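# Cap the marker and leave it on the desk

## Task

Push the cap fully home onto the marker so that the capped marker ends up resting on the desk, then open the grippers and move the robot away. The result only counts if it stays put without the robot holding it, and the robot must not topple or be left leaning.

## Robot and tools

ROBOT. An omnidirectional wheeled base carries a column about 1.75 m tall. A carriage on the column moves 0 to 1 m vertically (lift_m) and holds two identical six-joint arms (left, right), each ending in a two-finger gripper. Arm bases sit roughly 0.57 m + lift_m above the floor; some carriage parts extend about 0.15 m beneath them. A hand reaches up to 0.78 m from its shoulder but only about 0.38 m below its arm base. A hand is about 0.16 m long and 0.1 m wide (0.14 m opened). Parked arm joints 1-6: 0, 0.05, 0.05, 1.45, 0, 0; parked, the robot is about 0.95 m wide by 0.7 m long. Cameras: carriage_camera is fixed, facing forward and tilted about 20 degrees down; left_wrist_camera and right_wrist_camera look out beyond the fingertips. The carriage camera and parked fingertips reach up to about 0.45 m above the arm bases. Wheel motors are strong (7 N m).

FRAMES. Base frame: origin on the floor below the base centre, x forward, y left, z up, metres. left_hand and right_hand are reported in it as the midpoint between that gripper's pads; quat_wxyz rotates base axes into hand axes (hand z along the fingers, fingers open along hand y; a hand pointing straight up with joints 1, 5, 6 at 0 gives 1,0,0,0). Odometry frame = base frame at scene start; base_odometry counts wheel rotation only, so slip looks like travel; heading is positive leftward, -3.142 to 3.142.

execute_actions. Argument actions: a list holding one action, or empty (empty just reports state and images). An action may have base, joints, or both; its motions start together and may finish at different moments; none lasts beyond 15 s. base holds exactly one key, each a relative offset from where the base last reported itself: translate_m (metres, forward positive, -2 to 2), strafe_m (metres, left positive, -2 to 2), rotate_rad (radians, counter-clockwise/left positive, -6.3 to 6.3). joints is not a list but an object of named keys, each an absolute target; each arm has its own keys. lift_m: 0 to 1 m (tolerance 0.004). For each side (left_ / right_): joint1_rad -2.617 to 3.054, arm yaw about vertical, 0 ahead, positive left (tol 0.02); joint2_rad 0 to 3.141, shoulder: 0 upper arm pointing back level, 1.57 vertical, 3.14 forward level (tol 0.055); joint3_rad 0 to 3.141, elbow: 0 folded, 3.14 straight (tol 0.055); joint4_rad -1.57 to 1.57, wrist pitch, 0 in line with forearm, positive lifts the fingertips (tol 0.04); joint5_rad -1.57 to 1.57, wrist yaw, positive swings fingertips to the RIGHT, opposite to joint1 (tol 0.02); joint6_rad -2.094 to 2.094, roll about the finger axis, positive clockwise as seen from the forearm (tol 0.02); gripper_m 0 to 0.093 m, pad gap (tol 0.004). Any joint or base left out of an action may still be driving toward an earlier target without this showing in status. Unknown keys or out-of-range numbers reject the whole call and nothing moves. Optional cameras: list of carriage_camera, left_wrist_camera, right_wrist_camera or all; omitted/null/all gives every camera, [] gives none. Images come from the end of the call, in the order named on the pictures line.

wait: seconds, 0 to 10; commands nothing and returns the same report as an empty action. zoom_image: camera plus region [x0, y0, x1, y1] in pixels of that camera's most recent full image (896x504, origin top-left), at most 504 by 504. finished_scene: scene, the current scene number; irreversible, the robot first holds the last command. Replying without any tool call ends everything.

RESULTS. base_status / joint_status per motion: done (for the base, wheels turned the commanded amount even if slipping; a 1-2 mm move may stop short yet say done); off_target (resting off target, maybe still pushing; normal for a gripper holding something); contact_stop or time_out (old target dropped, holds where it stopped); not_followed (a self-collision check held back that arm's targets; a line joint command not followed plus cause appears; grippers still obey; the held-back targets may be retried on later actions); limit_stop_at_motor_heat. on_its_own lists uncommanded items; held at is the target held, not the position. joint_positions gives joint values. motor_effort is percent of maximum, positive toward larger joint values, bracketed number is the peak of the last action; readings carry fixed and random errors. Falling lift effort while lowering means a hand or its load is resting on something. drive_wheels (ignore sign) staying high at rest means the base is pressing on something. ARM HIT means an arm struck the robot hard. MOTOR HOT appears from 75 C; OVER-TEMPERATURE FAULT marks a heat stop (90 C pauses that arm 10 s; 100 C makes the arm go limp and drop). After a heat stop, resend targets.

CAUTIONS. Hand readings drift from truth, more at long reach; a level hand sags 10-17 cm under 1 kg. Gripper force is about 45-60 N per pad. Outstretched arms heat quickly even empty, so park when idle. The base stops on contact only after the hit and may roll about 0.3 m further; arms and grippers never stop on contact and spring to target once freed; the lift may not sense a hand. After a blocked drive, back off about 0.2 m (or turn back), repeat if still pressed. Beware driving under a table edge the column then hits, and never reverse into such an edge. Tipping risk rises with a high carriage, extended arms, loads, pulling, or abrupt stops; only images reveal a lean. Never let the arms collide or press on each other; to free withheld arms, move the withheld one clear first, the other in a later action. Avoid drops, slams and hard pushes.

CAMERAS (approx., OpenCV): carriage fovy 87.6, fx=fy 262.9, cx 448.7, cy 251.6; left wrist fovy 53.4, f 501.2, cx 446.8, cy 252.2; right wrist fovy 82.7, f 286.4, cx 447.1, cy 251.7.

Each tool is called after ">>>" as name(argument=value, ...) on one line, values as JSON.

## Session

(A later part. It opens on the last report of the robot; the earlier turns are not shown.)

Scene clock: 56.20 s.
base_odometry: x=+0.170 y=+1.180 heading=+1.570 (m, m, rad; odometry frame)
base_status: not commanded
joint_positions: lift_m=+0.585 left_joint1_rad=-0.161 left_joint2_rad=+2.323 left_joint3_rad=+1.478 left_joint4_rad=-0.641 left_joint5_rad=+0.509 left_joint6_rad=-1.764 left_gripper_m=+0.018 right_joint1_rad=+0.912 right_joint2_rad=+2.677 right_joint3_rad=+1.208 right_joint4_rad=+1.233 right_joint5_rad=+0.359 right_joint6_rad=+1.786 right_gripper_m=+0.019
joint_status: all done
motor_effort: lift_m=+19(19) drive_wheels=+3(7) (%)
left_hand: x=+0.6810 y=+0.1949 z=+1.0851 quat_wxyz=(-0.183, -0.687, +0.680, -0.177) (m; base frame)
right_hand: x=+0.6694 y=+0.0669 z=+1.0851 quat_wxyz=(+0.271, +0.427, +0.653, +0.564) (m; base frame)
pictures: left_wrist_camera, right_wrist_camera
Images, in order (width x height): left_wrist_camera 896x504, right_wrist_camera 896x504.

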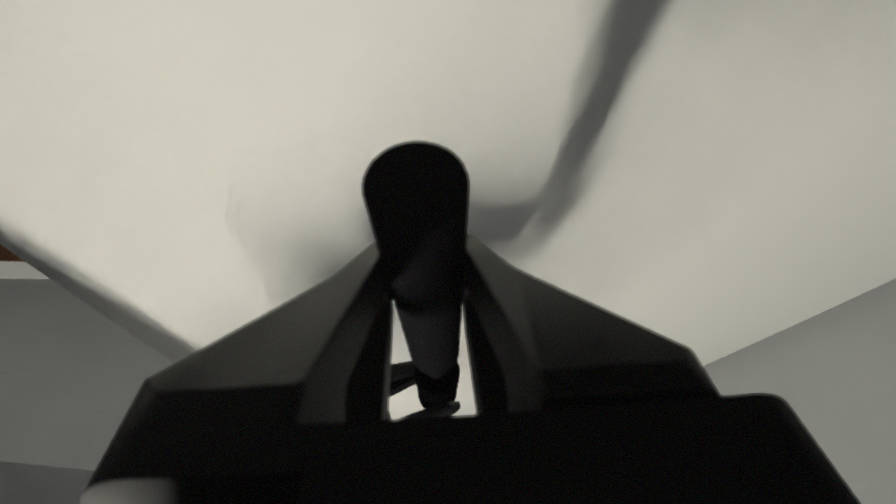

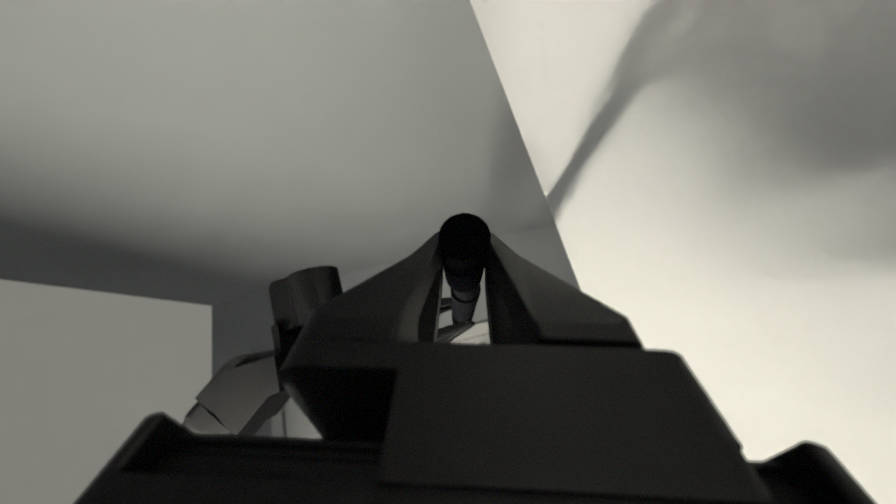

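>>> execute_actions(actions=[{"joints": {"right_joint1_rad": 0.941, "right_joint2_rad": 2.714, "right_joint3_rad": 1.321, "right_joint4_rad": 1.152, "right_joint5_rad": 0.394, "right_joint6_rad": 1.805}}], cameras=["left_wrist_camera", "right_wrist_camera"])

Scene clock: 57.07 s.
base_odometry: x=+0.170 y=+1.180 heading=+1.570 (m, m, rad; odometry frame)
base_status: not commanded
joint_positions: lift_m=+0.585 left_joint1_rad=-0.161 left_joint2_rad=+2.323 left_joint3_rad=+1.478 left_joint4_rad=-0.636 left_joint5_rad=+0.504 left_joint6_rad=-1.765 left_gripper_m=+0.018 right_joint1_rad=+0.938 right_joint2_rad=+2.700 right_joint3_rad=+1.298 right_joint4_rad=+1.156 right_joint5_rad=+0.392 right_joint6_rad=+1.797 right_gripper_m=+0.019
joint_status: all done
motor_effort: lift_m=+19(19) drive_wheels=+3(4) (%)
left_hand: x=+0.6822 y=+0.1956 z=+1.0848 quat_wxyz=(-0.180, -0.687, +0.681, -0.178) (m; base frame)
right_hand: x=+0.6720 y=+0.0868 z=+1.0840 quat_wxyz=(+0.272, +0.431, +0.653, +0.560) (m; base frame)
pictures: left_wrist_camera, right_wrist_camera
Images, in order (width x height): left_wrist_camera 896x504, right_wrist_camera 896x504.

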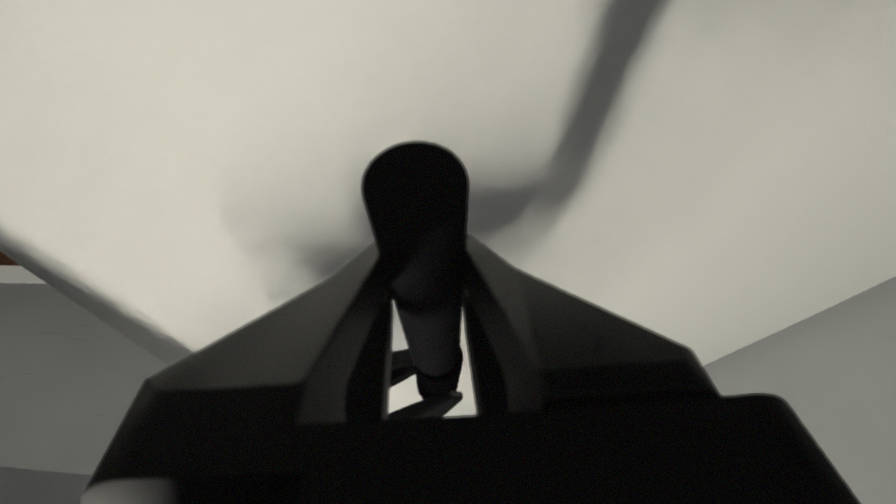

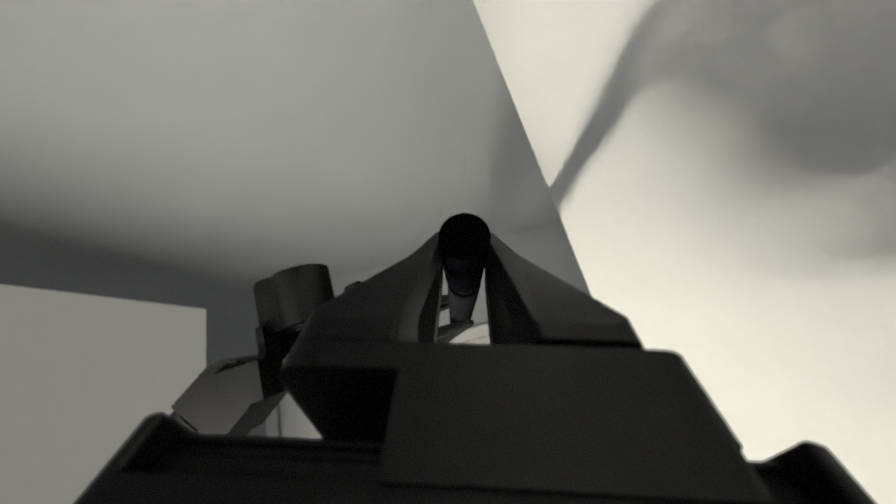

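>>> execute_actions(actions=[{"joints": {"right_joint1_rad": 0.993, "right_joint2_rad": 2.72, "right_joint3_rad": 1.395, "right_joint4_rad": 1.14, "right_joint5_rad": 0.37, "right_joint6_rad": 1.805, "left_joint5_rad": 0.55, "left_joint1_rad": -0.185}}])

Scene clock: 57.97 s.
base_odometry: x=+0.170 y=+1.180 heading=+1.570 (m, m, rad; odometry frame)
base_status: not commanded
joint_positions: lift_m=+0.585 left_joint1_rad=-0.160 left_joint2_rad=+2.323 left_joint3_rad=+1.478 left_joint4_rad=-0.645 left_joint5_rad=+0.489 left_joint6_rad=-1.765 left_gripper_m=+0.018 right_joint1_rad=+0.964 right_joint2_rad=+2.716 right_joint3_rad=+1.350 right_joint4_rad=+1.115 right_joint5_rad=+0.424 right_joint6_rad=+1.798 right_gripper_m=+0.019
joint_status: left_joint1_rad off_target (ended at -0.160, target -0.185); left_joint5_rad off_target (ended at +0.489, target +0.550); right_joint1_rad off_target (ended at +0.964, target +0.993); right_joint5_rad off_target (ended at +0.424, target +0.370); the others done
motor_effort: lift_m=+19(19) drive_wheels=+3(7) (%)
left_hand: x=+0.6810 y=+0.1987 z=+1.0834 quat_wxyz=(-0.176, -0.690, +0.681, -0.170) (m; base frame)
right_hand: x=+0.6692 y=+0.1004 z=+1.0829 quat_wxyz=(+0.276, +0.431, +0.654, +0.557) (m; base frame)
pictures: carriage_camera, left_wrist_camera, right_wrist_camera
Images, in order (width x height): carriage_camera 896x504, left_wrist_camera 896x504, right_wrist_camera 896x504.

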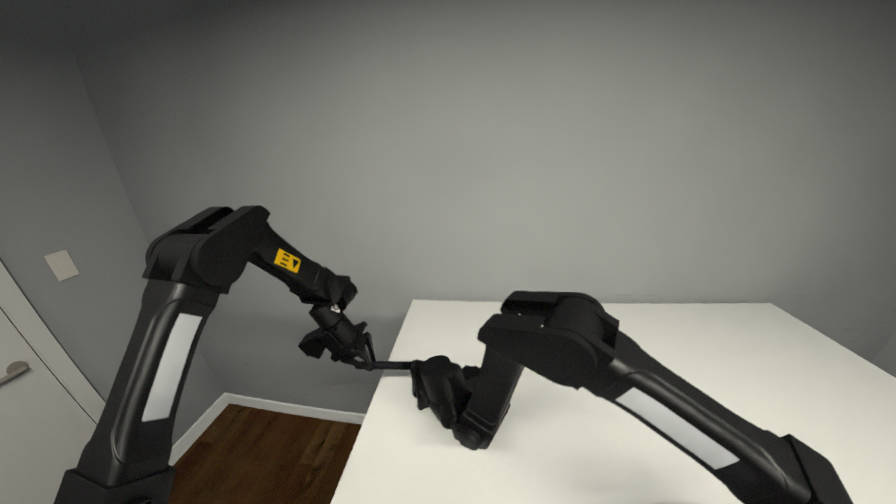

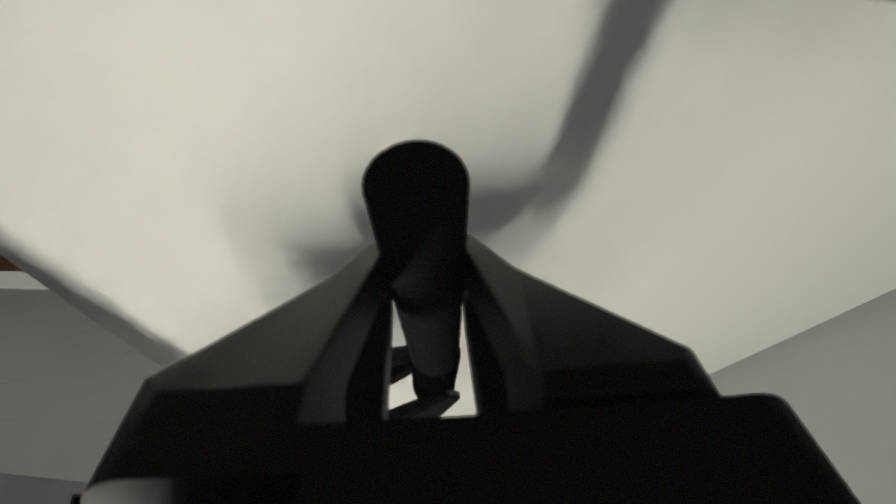

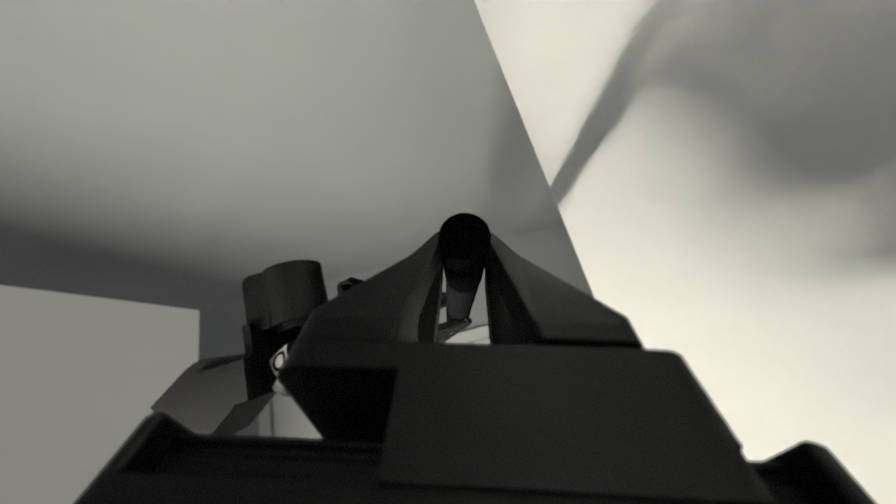

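>>> zoom_image(camera="carriage_camera", region=[355, 345, 435, 385])

>>> zoom_image(camera="right_wrist_camera", region=[420, 250, 510, 340])

Region (355, 345, 435, 385) of carriage_camera's 896x504 image, scaled by 6.300, with more detail than that image has.

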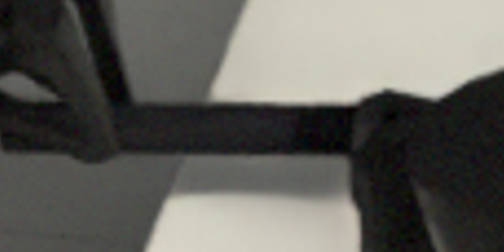

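Region (420, 250, 510, 340) of right_wrist_camera's 896x504 image, scaled by 5.600, with more detail than that image has.

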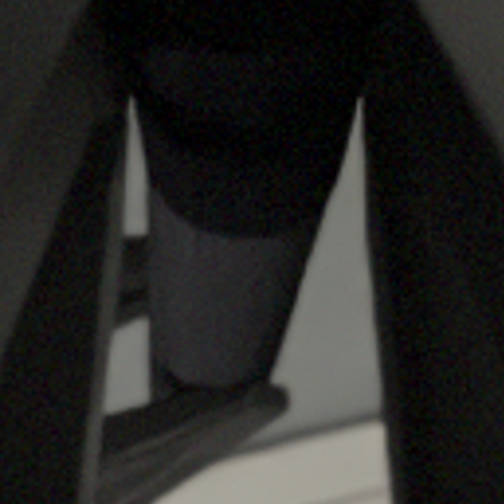

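>>> execute_actions(actions=[{"joints": {"right_joint1_rad": 0.955, "right_joint2_rad": 2.716, "right_joint3_rad": 1.35, "right_joint4_rad": 1.12, "right_joint5_rad": 0.41, "left_joint5_rad": 0.505, "left_joint1_rad": -0.161}}], cameras=[])

>>> execute_actions(actions=[{"joints": {"right_gripper_m": 0.07}}], cameras=["right_wrist_camera", "carriage_camera"])

Scene clock: 58.93 s.
base_odometry: x=+0.170 y=+1.180 heading=+1.570 (m, m, rad; odometry frame)
base_status: not commanded
joint_positions: lift_m=+0.585 left_joint1_rad=-0.160 left_joint2_rad=+2.323 left_joint3_rad=+1.478 left_joint4_rad=-0.644 left_joint5_rad=+0.484 left_joint6_rad=-1.765 left_gripper_m=+0.018 right_joint1_rad=+0.962 right_joint2_rad=+2.716 right_joint3_rad=+1.350 right_joint4_rad=+1.107 right_joint5_rad=+0.424 right_joint6_rad=+1.798 right_gripper_m=+0.019
joint_status: left_joint5_rad off_target (ended at +0.483, target +0.505); the others done
motor_effort: lift_m=+19(19) drive_wheels=-7(7) (%)
left_hand: x=+0.6814 y=+0.1994 z=+1.0830 quat_wxyz=(-0.174, -0.691, +0.681, -0.169) (m; base frame)
right_hand: x=+0.6698 y=+0.0992 z=+1.0812 quat_wxyz=(+0.277, +0.432, +0.656, +0.554) (m; base frame)
pictures: none
No camera images: the call's "cameras" was empty. Leave "cameras" out to get every camera's image.

Scene clock: 59.60 s.
base_odometry: x=+0.170 y=+1.180 heading=+1.570 (m, m, rad; odometry frame)
base_status: not commanded
joint_positions: lift_m=+0.585 left_joint1_rad=-0.160 left_joint2_rad=+2.323 left_joint3_rad=+1.478 left_joint4_rad=-0.644 left_joint5_rad=+0.494 left_joint6_rad=-1.765 left_gripper_m=+0.018 right_joint1_rad=+0.962 right_joint2_rad=+2.716 right_joint3_rad=+1.350 right_joint4_rad=+1.107 right_joint5_rad=+0.418 right_joint6_rad=+1.798 right_gripper_m=+0.070
joint_status: all done
motor_effort: lift_m=+19(19) drive_wheels=-7(7) (%)
left_hand: x=+0.6811 y=+0.1979 z=+1.0839 quat_wxyz=(-0.178, -0.690, +0.680, -0.172) (m; base frame)
right_hand: x=+0.6692 y=+0.1001 z=+1.0811 quat_wxyz=(+0.275, +0.430, +0.657, +0.555) (m; base frame)
pictures: carriage_camera, right_wrist_camera
Images, in order (width x height): carriage_camera 896x504, right_wrist_camera 896x504.

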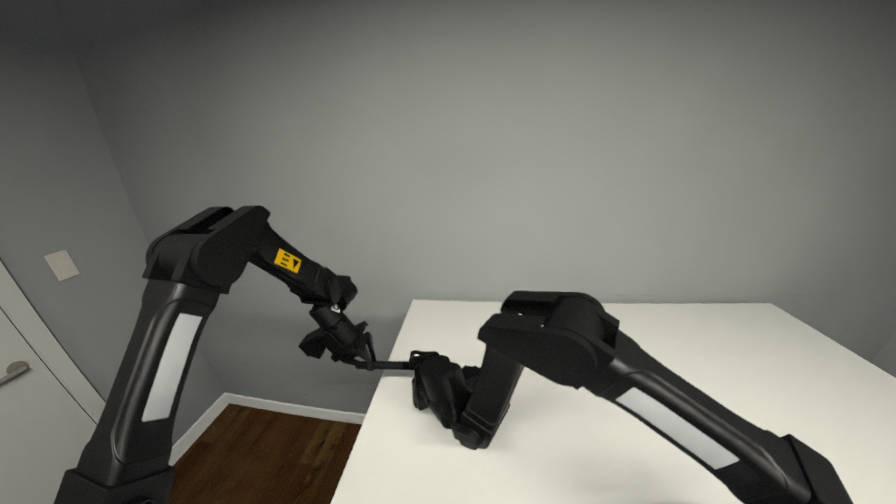

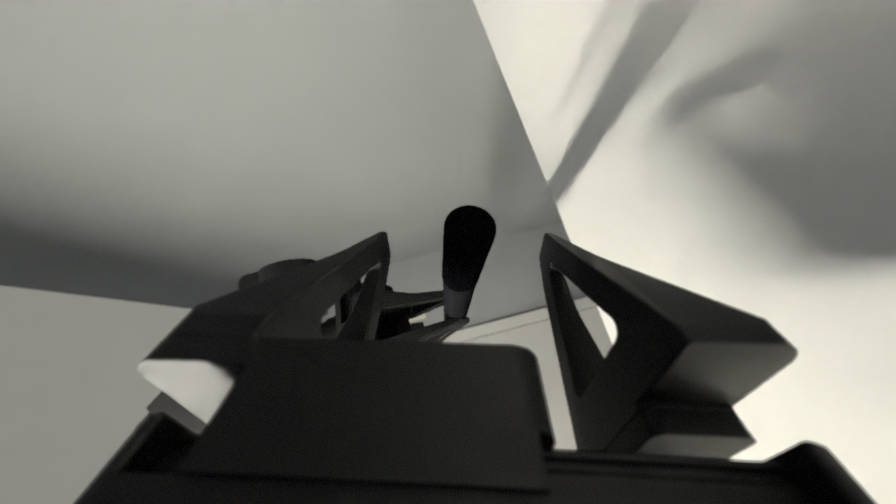

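>>> zoom_image(camera="right_wrist_camera", region=[410, 195, 530, 335])

>>> zoom_image(camera="carriage_camera", region=[355, 345, 435, 385])

Region (410, 195, 530, 335) of right_wrist_camera's 896x504 image, scaled by 3.600, with more detail than that image has; it fills the left 432 columns of this view, and the rest is white.

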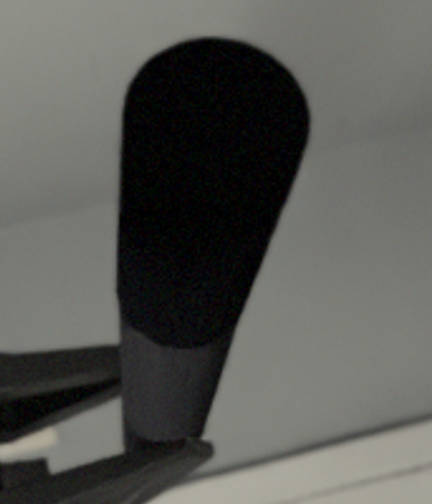

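Region (355, 345, 435, 385) of carriage_camera's 896x504 image, scaled by 6.300, with more detail than that image has.

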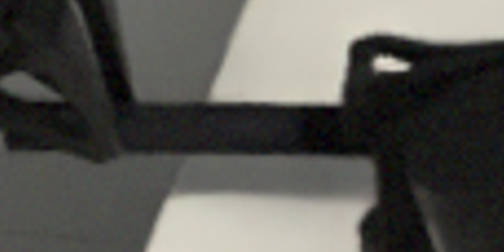

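>>> execute_actions(actions=[{"joints": {"right_joint1_rad": 0.65, "right_joint3_rad": 1.05, "right_joint4_rad": 1.41}}], cameras=[])

>>> execute_actions(actions=[{"joints": {"lift_m": 0.6, "left_joint1_rad": -0.45, "left_joint2_rad": 2.594, "left_joint3_rad": 1.53, "left_joint4_rad": -0.40, "left_joint5_rad": 0.513, "left_joint6_rad": -1.752, "left_gripper_m": 0.0, "right_joint1_rad": 0.8, "right_joint2_rad": 2.04, "right_joint3_rad": 0.84, "right_joint4_rad": 0.3, "right_joint5_rad": 0.0, "right_joint6_rad": 0.0, "right_gripper_m": 0.03}}])

Scene clock: 61.47 s.
base_odometry: x=+0.170 y=+1.180 heading=+1.570 (m, m, rad; odometry frame)
base_status: not commanded
joint_positions: lift_m=+0.585 left_joint1_rad=-0.160 left_joint2_rad=+2.323 left_joint3_rad=+1.478 left_joint4_rad=-0.644 left_joint5_rad=+0.495 left_joint6_rad=-1.765 left_gripper_m=+0.018 right_joint1_rad=+0.644 right_joint2_rad=+2.716 right_joint3_rad=+1.067 right_joint4_rad=+1.393 right_joint5_rad=+0.415 right_joint6_rad=+1.798 right_gripper_m=+0.070
joint_status: all done
motor_effort: lift_m=+19(19) drive_wheels=-8(8) (%)
left_hand: x=+0.6810 y=+0.1977 z=+1.0839 quat_wxyz=(-0.178, -0.690, +0.680, -0.172) (m; base frame)
right_hand: x=+0.7346 y=-0.0864 z=+1.0603 quat_wxyz=(+0.358, +0.528, +0.581, +0.506) (m; base frame)
pictures: none
No camera images: the call's "cameras" was empty. Leave "cameras" out to get every camera's image.

Scene clock: 63.30 s.
base_odometry: x=+0.170 y=+1.180 heading=+1.570 (m, m, rad; odometry frame)
base_status: not commanded
joint_positions: lift_m=+0.600 left_joint1_rad=-0.456 left_joint2_rad=+2.615 left_joint3_rad=+1.531 left_joint4_rad=-0.409 left_joint5_rad=+0.509 left_joint6_rad=-1.755 left_gripper_m=+0.018 right_joint1_rad=+0.807 right_joint2_rad=+2.054 right_joint3_rad=+0.854 right_joint4_rad=+0.308 right_joint5_rad=+0.006 right_joint6_rad=+0.009 right_gripper_m=+0.030
joint_status: left_gripper_m off_target (ended at +0.018, target +0.000); the others done
motor_effort: lift_m=+18(22) drive_wheels=+4(8) (%)
left_hand: x=+0.6253 y=+0.0799 z=+0.9951 quat_wxyz=(-0.208, -0.577, +0.776, -0.147) (m; base frame)
right_hand: x=+0.5795 y=-0.0278 z=+1.1098 quat_wxyz=(+0.307, -0.365, +0.869, +0.129) (m; base frame)
pictures: carriage_camera, left_wrist_camera, right_wrist_camera
Images, in order (width x height): carriage_camera 896x504, left_wrist_camera 896x504, right_wrist_camera 896x504.

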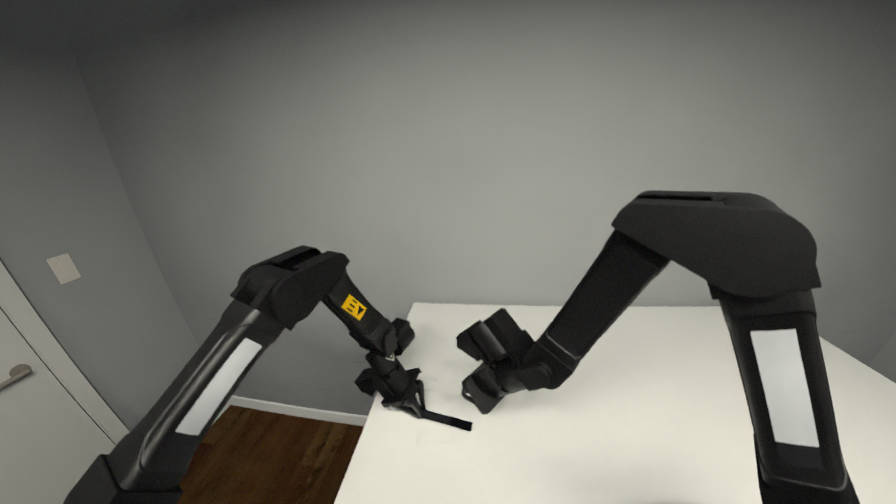

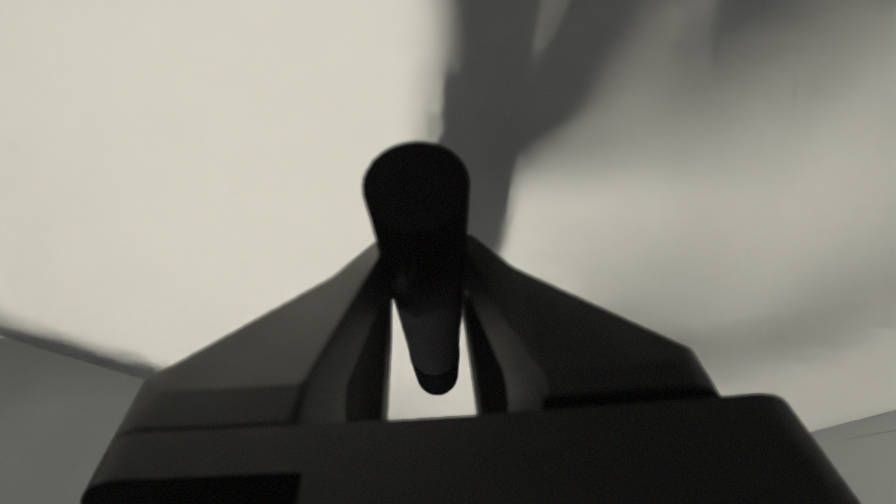

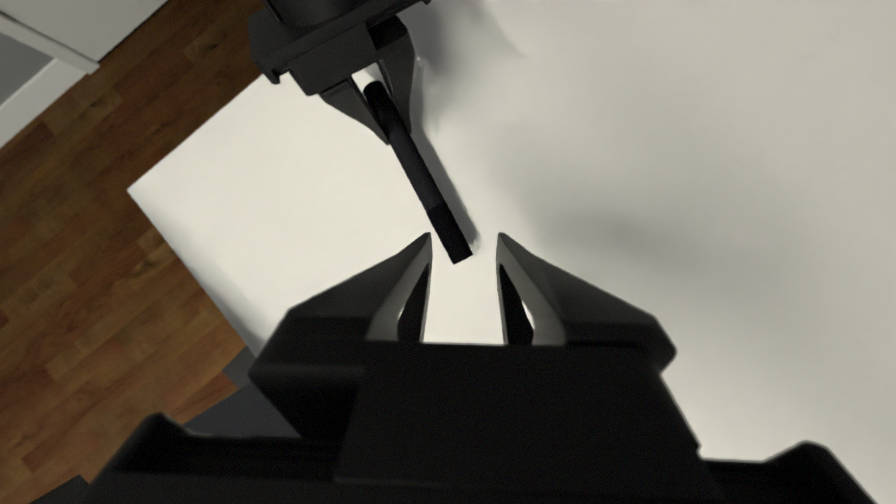

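>>> zoom_image(camera="right_wrist_camera", region=[395, 165, 495, 270])

Region (395, 165, 495, 270) of right_wrist_camera's 896x504 image, scaled by 4.800, with more detail than that image has; it fills the left 480 columns of this view, and the rest is white.

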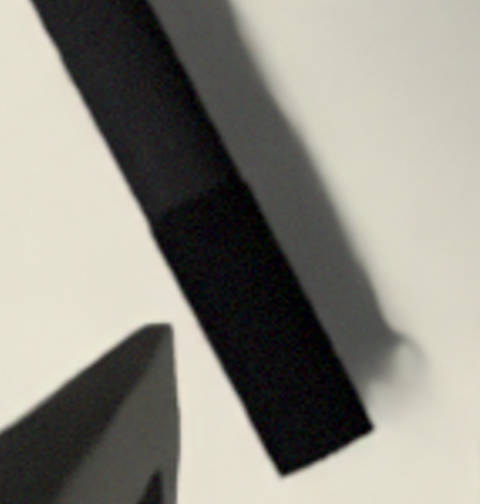

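>>> execute_actions(actions=[{"joints": {"lift_m": 0.586, "right_joint1_rad": 0.3, "right_joint2_rad": 1.4, "right_joint3_rad": 0.5, "right_joint4_rad": 0.9}}], cameras=["left_wrist_camera"])

Scene clock: 64.63 s.
base_odometry: x=+0.170 y=+1.180 heading=+1.570 (m, m, rad; odometry frame)
base_status: not commanded
joint_positions: lift_m=+0.586 left_joint1_rad=-0.456 left_joint2_rad=+2.610 left_joint3_rad=+1.531 left_joint4_rad=-0.406 left_joint5_rad=+0.508 left_joint6_rad=-1.755 left_gripper_m=+0.018 right_joint1_rad=+0.302 right_joint2_rad=+1.410 right_joint3_rad=+0.528 right_joint4_rad=+0.906 right_joint5_rad=+0.002 right_joint6_rad=+0.008 right_gripper_m=+0.030
joint_status: all done
motor_effort: lift_m=+17(17) drive_wheels=-7(7) (%)
left_hand: x=+0.6273 y=+0.0790 z=+0.9835 quat_wxyz=(-0.206, -0.576, +0.777, -0.150) (m; base frame)
right_hand: x=+0.6796 y=-0.2199 z=+1.3755 quat_wxyz=(+0.707, -0.102, +0.691, +0.110) (m; base frame)
pictures: left_wrist_camera
Images, in order (width x height): left_wrist_camera 896x504.

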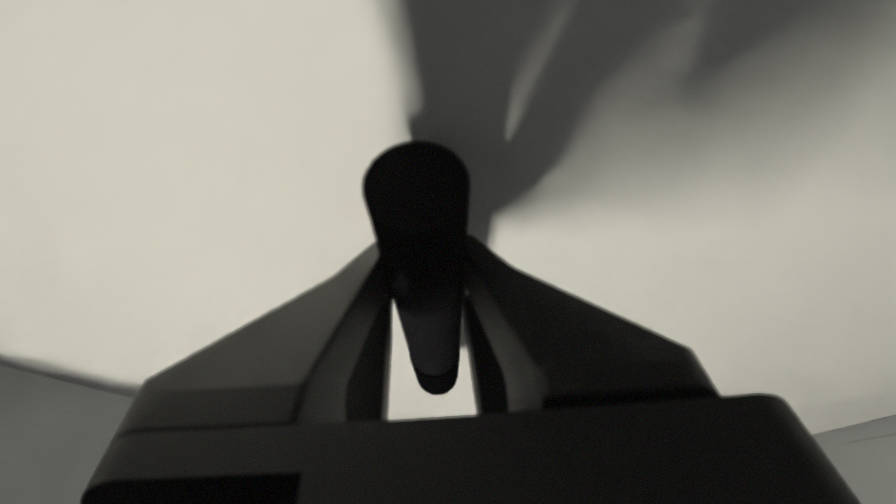

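>>> execute_actions(actions=[{"joints": {"lift_m": 0.58}}], cameras=["left_wrist_camera"])

>>> execute_actions(actions=[{"joints": {"left_gripper_m": 0.07}}], cameras=["left_wrist_camera"])

Scene clock: 65.23 s.
base_odometry: x=+0.170 y=+1.180 heading=+1.570 (m, m, rad; odometry frame)
base_status: not commanded
joint_positions: lift_m=+0.580 left_joint1_rad=-0.456 left_joint2_rad=+2.607 left_joint3_rad=+1.531 left_joint4_rad=-0.403 left_joint5_rad=+0.512 left_joint6_rad=-1.755 left_gripper_m=+0.018 right_joint1_rad=+0.302 right_joint2_rad=+1.410 right_joint3_rad=+0.521 right_joint4_rad=+0.901 right_joint5_rad=+0.002 right_joint6_rad=+0.008 right_gripper_m=+0.030
joint_status: all done
motor_effort: lift_m=+16(17) drive_wheels=-8(7) (%)
left_hand: x=+0.6282 y=+0.0780 z=+0.9789 quat_wxyz=(-0.206, -0.575, +0.777, -0.153) (m; base frame)
right_hand: x=+0.6787 y=-0.2202 z=+1.3653 quat_wxyz=(+0.703, -0.102, +0.696, +0.109) (m; base frame)
pictures: left_wrist_camera
Images, in order (width x height): left_wrist_camera 896x504.

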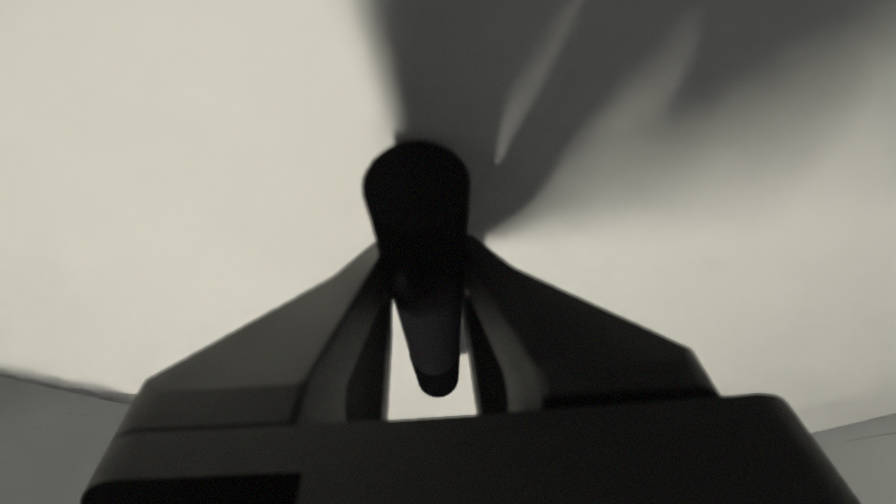

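Scene clock: 65.90 s.
base_odometry: x=+0.170 y=+1.180 heading=+1.570 (m, m, rad; odometry frame)
base_status: not commanded
joint_positions: lift_m=+0.580 left_joint1_rad=-0.456 left_joint2_rad=+2.607 left_joint3_rad=+1.531 left_joint4_rad=-0.403 left_joint5_rad=+0.512 left_joint6_rad=-1.755 left_gripper_m=+0.070 right_joint1_rad=+0.302 right_joint2_rad=+1.410 right_joint3_rad=+0.521 right_joint4_rad=+0.901 right_joint5_rad=+0.002 right_joint6_rad=+0.008 right_gripper_m=+0.030
joint_status: all done
motor_effort: lift_m=+17(17) drive_wheels=-7(7) (%)
left_hand: x=+0.6282 y=+0.0780 z=+0.9789 quat_wxyz=(-0.206, -0.575, +0.777, -0.153) (m; base frame)
right_hand: x=+0.6787 y=-0.2202 z=+1.3653 quat_wxyz=(+0.703, -0.102, +0.696, +0.109) (m; base frame)
pictures: left_wrist_camera
Images, in order (width x height): left_wrist_camera 896x504.

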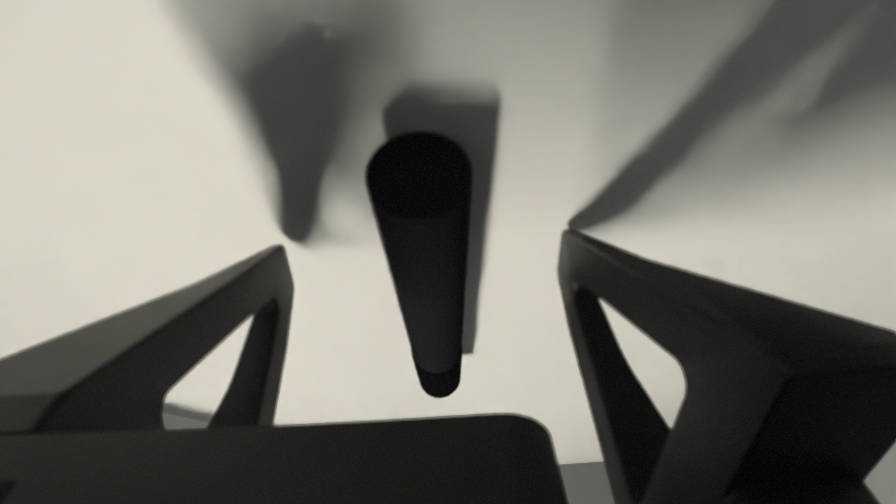

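>>> execute_actions(actions=[{"joints": {"lift_m": 0.63, "left_joint2_rad": 1.0, "left_joint3_rad": 0.5, "right_joint1_rad": 0.0, "right_joint2_rad": 0.05, "right_joint3_rad": 0.05, "right_joint4_rad": 1.45}}], cameras=["carriage_camera"])

Scene clock: 67.83 s.
base_odometry: x=+0.170 y=+1.180 heading=+1.570 (m, m, rad; odometry frame)
base_status: not commanded
joint_positions: lift_m=+0.630 left_joint1_rad=-0.456 left_joint2_rad=+1.012 left_joint3_rad=+0.511 left_joint4_rad=-0.405 left_joint5_rad=+0.511 left_joint6_rad=-1.755 left_gripper_m=+0.070 right_joint1_rad=+0.005 right_joint2_rad=+0.066 right_joint3_rad=+0.073 right_joint4_rad=+1.449 right_joint5_rad=+0.001 right_joint6_rad=+0.008 right_gripper_m=+0.030
joint_status: all done
motor_effort: lift_m=+19(23) drive_wheels=-7(8) (%)
left_hand: x=+0.4712 y=+0.1551 z=+1.2869 quat_wxyz=(-0.072, -0.487, +0.778, -0.390) (m; base frame)
right_hand: x=+0.3024 y=-0.3461 z=+1.6276 quat_wxyz=(+0.998, +0.001, +0.057, +0.007) (m; base frame)
pictures: carriage_camera
Images, in order (width x height): carriage_camera 896x504.

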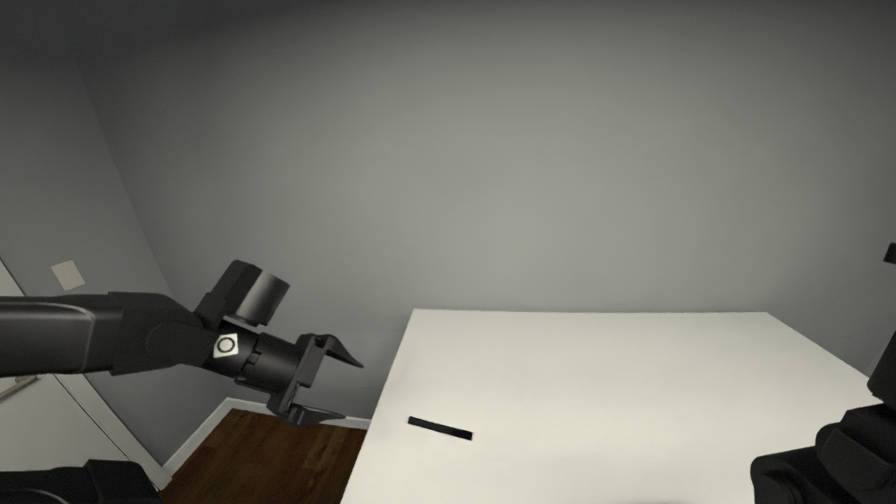

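The capped marker is resting on the desk and both hands are at least 0.3 m away from it, so I'm ending the scene.

>>> finished_scene(scene=2)

The scene is finished: the task was done.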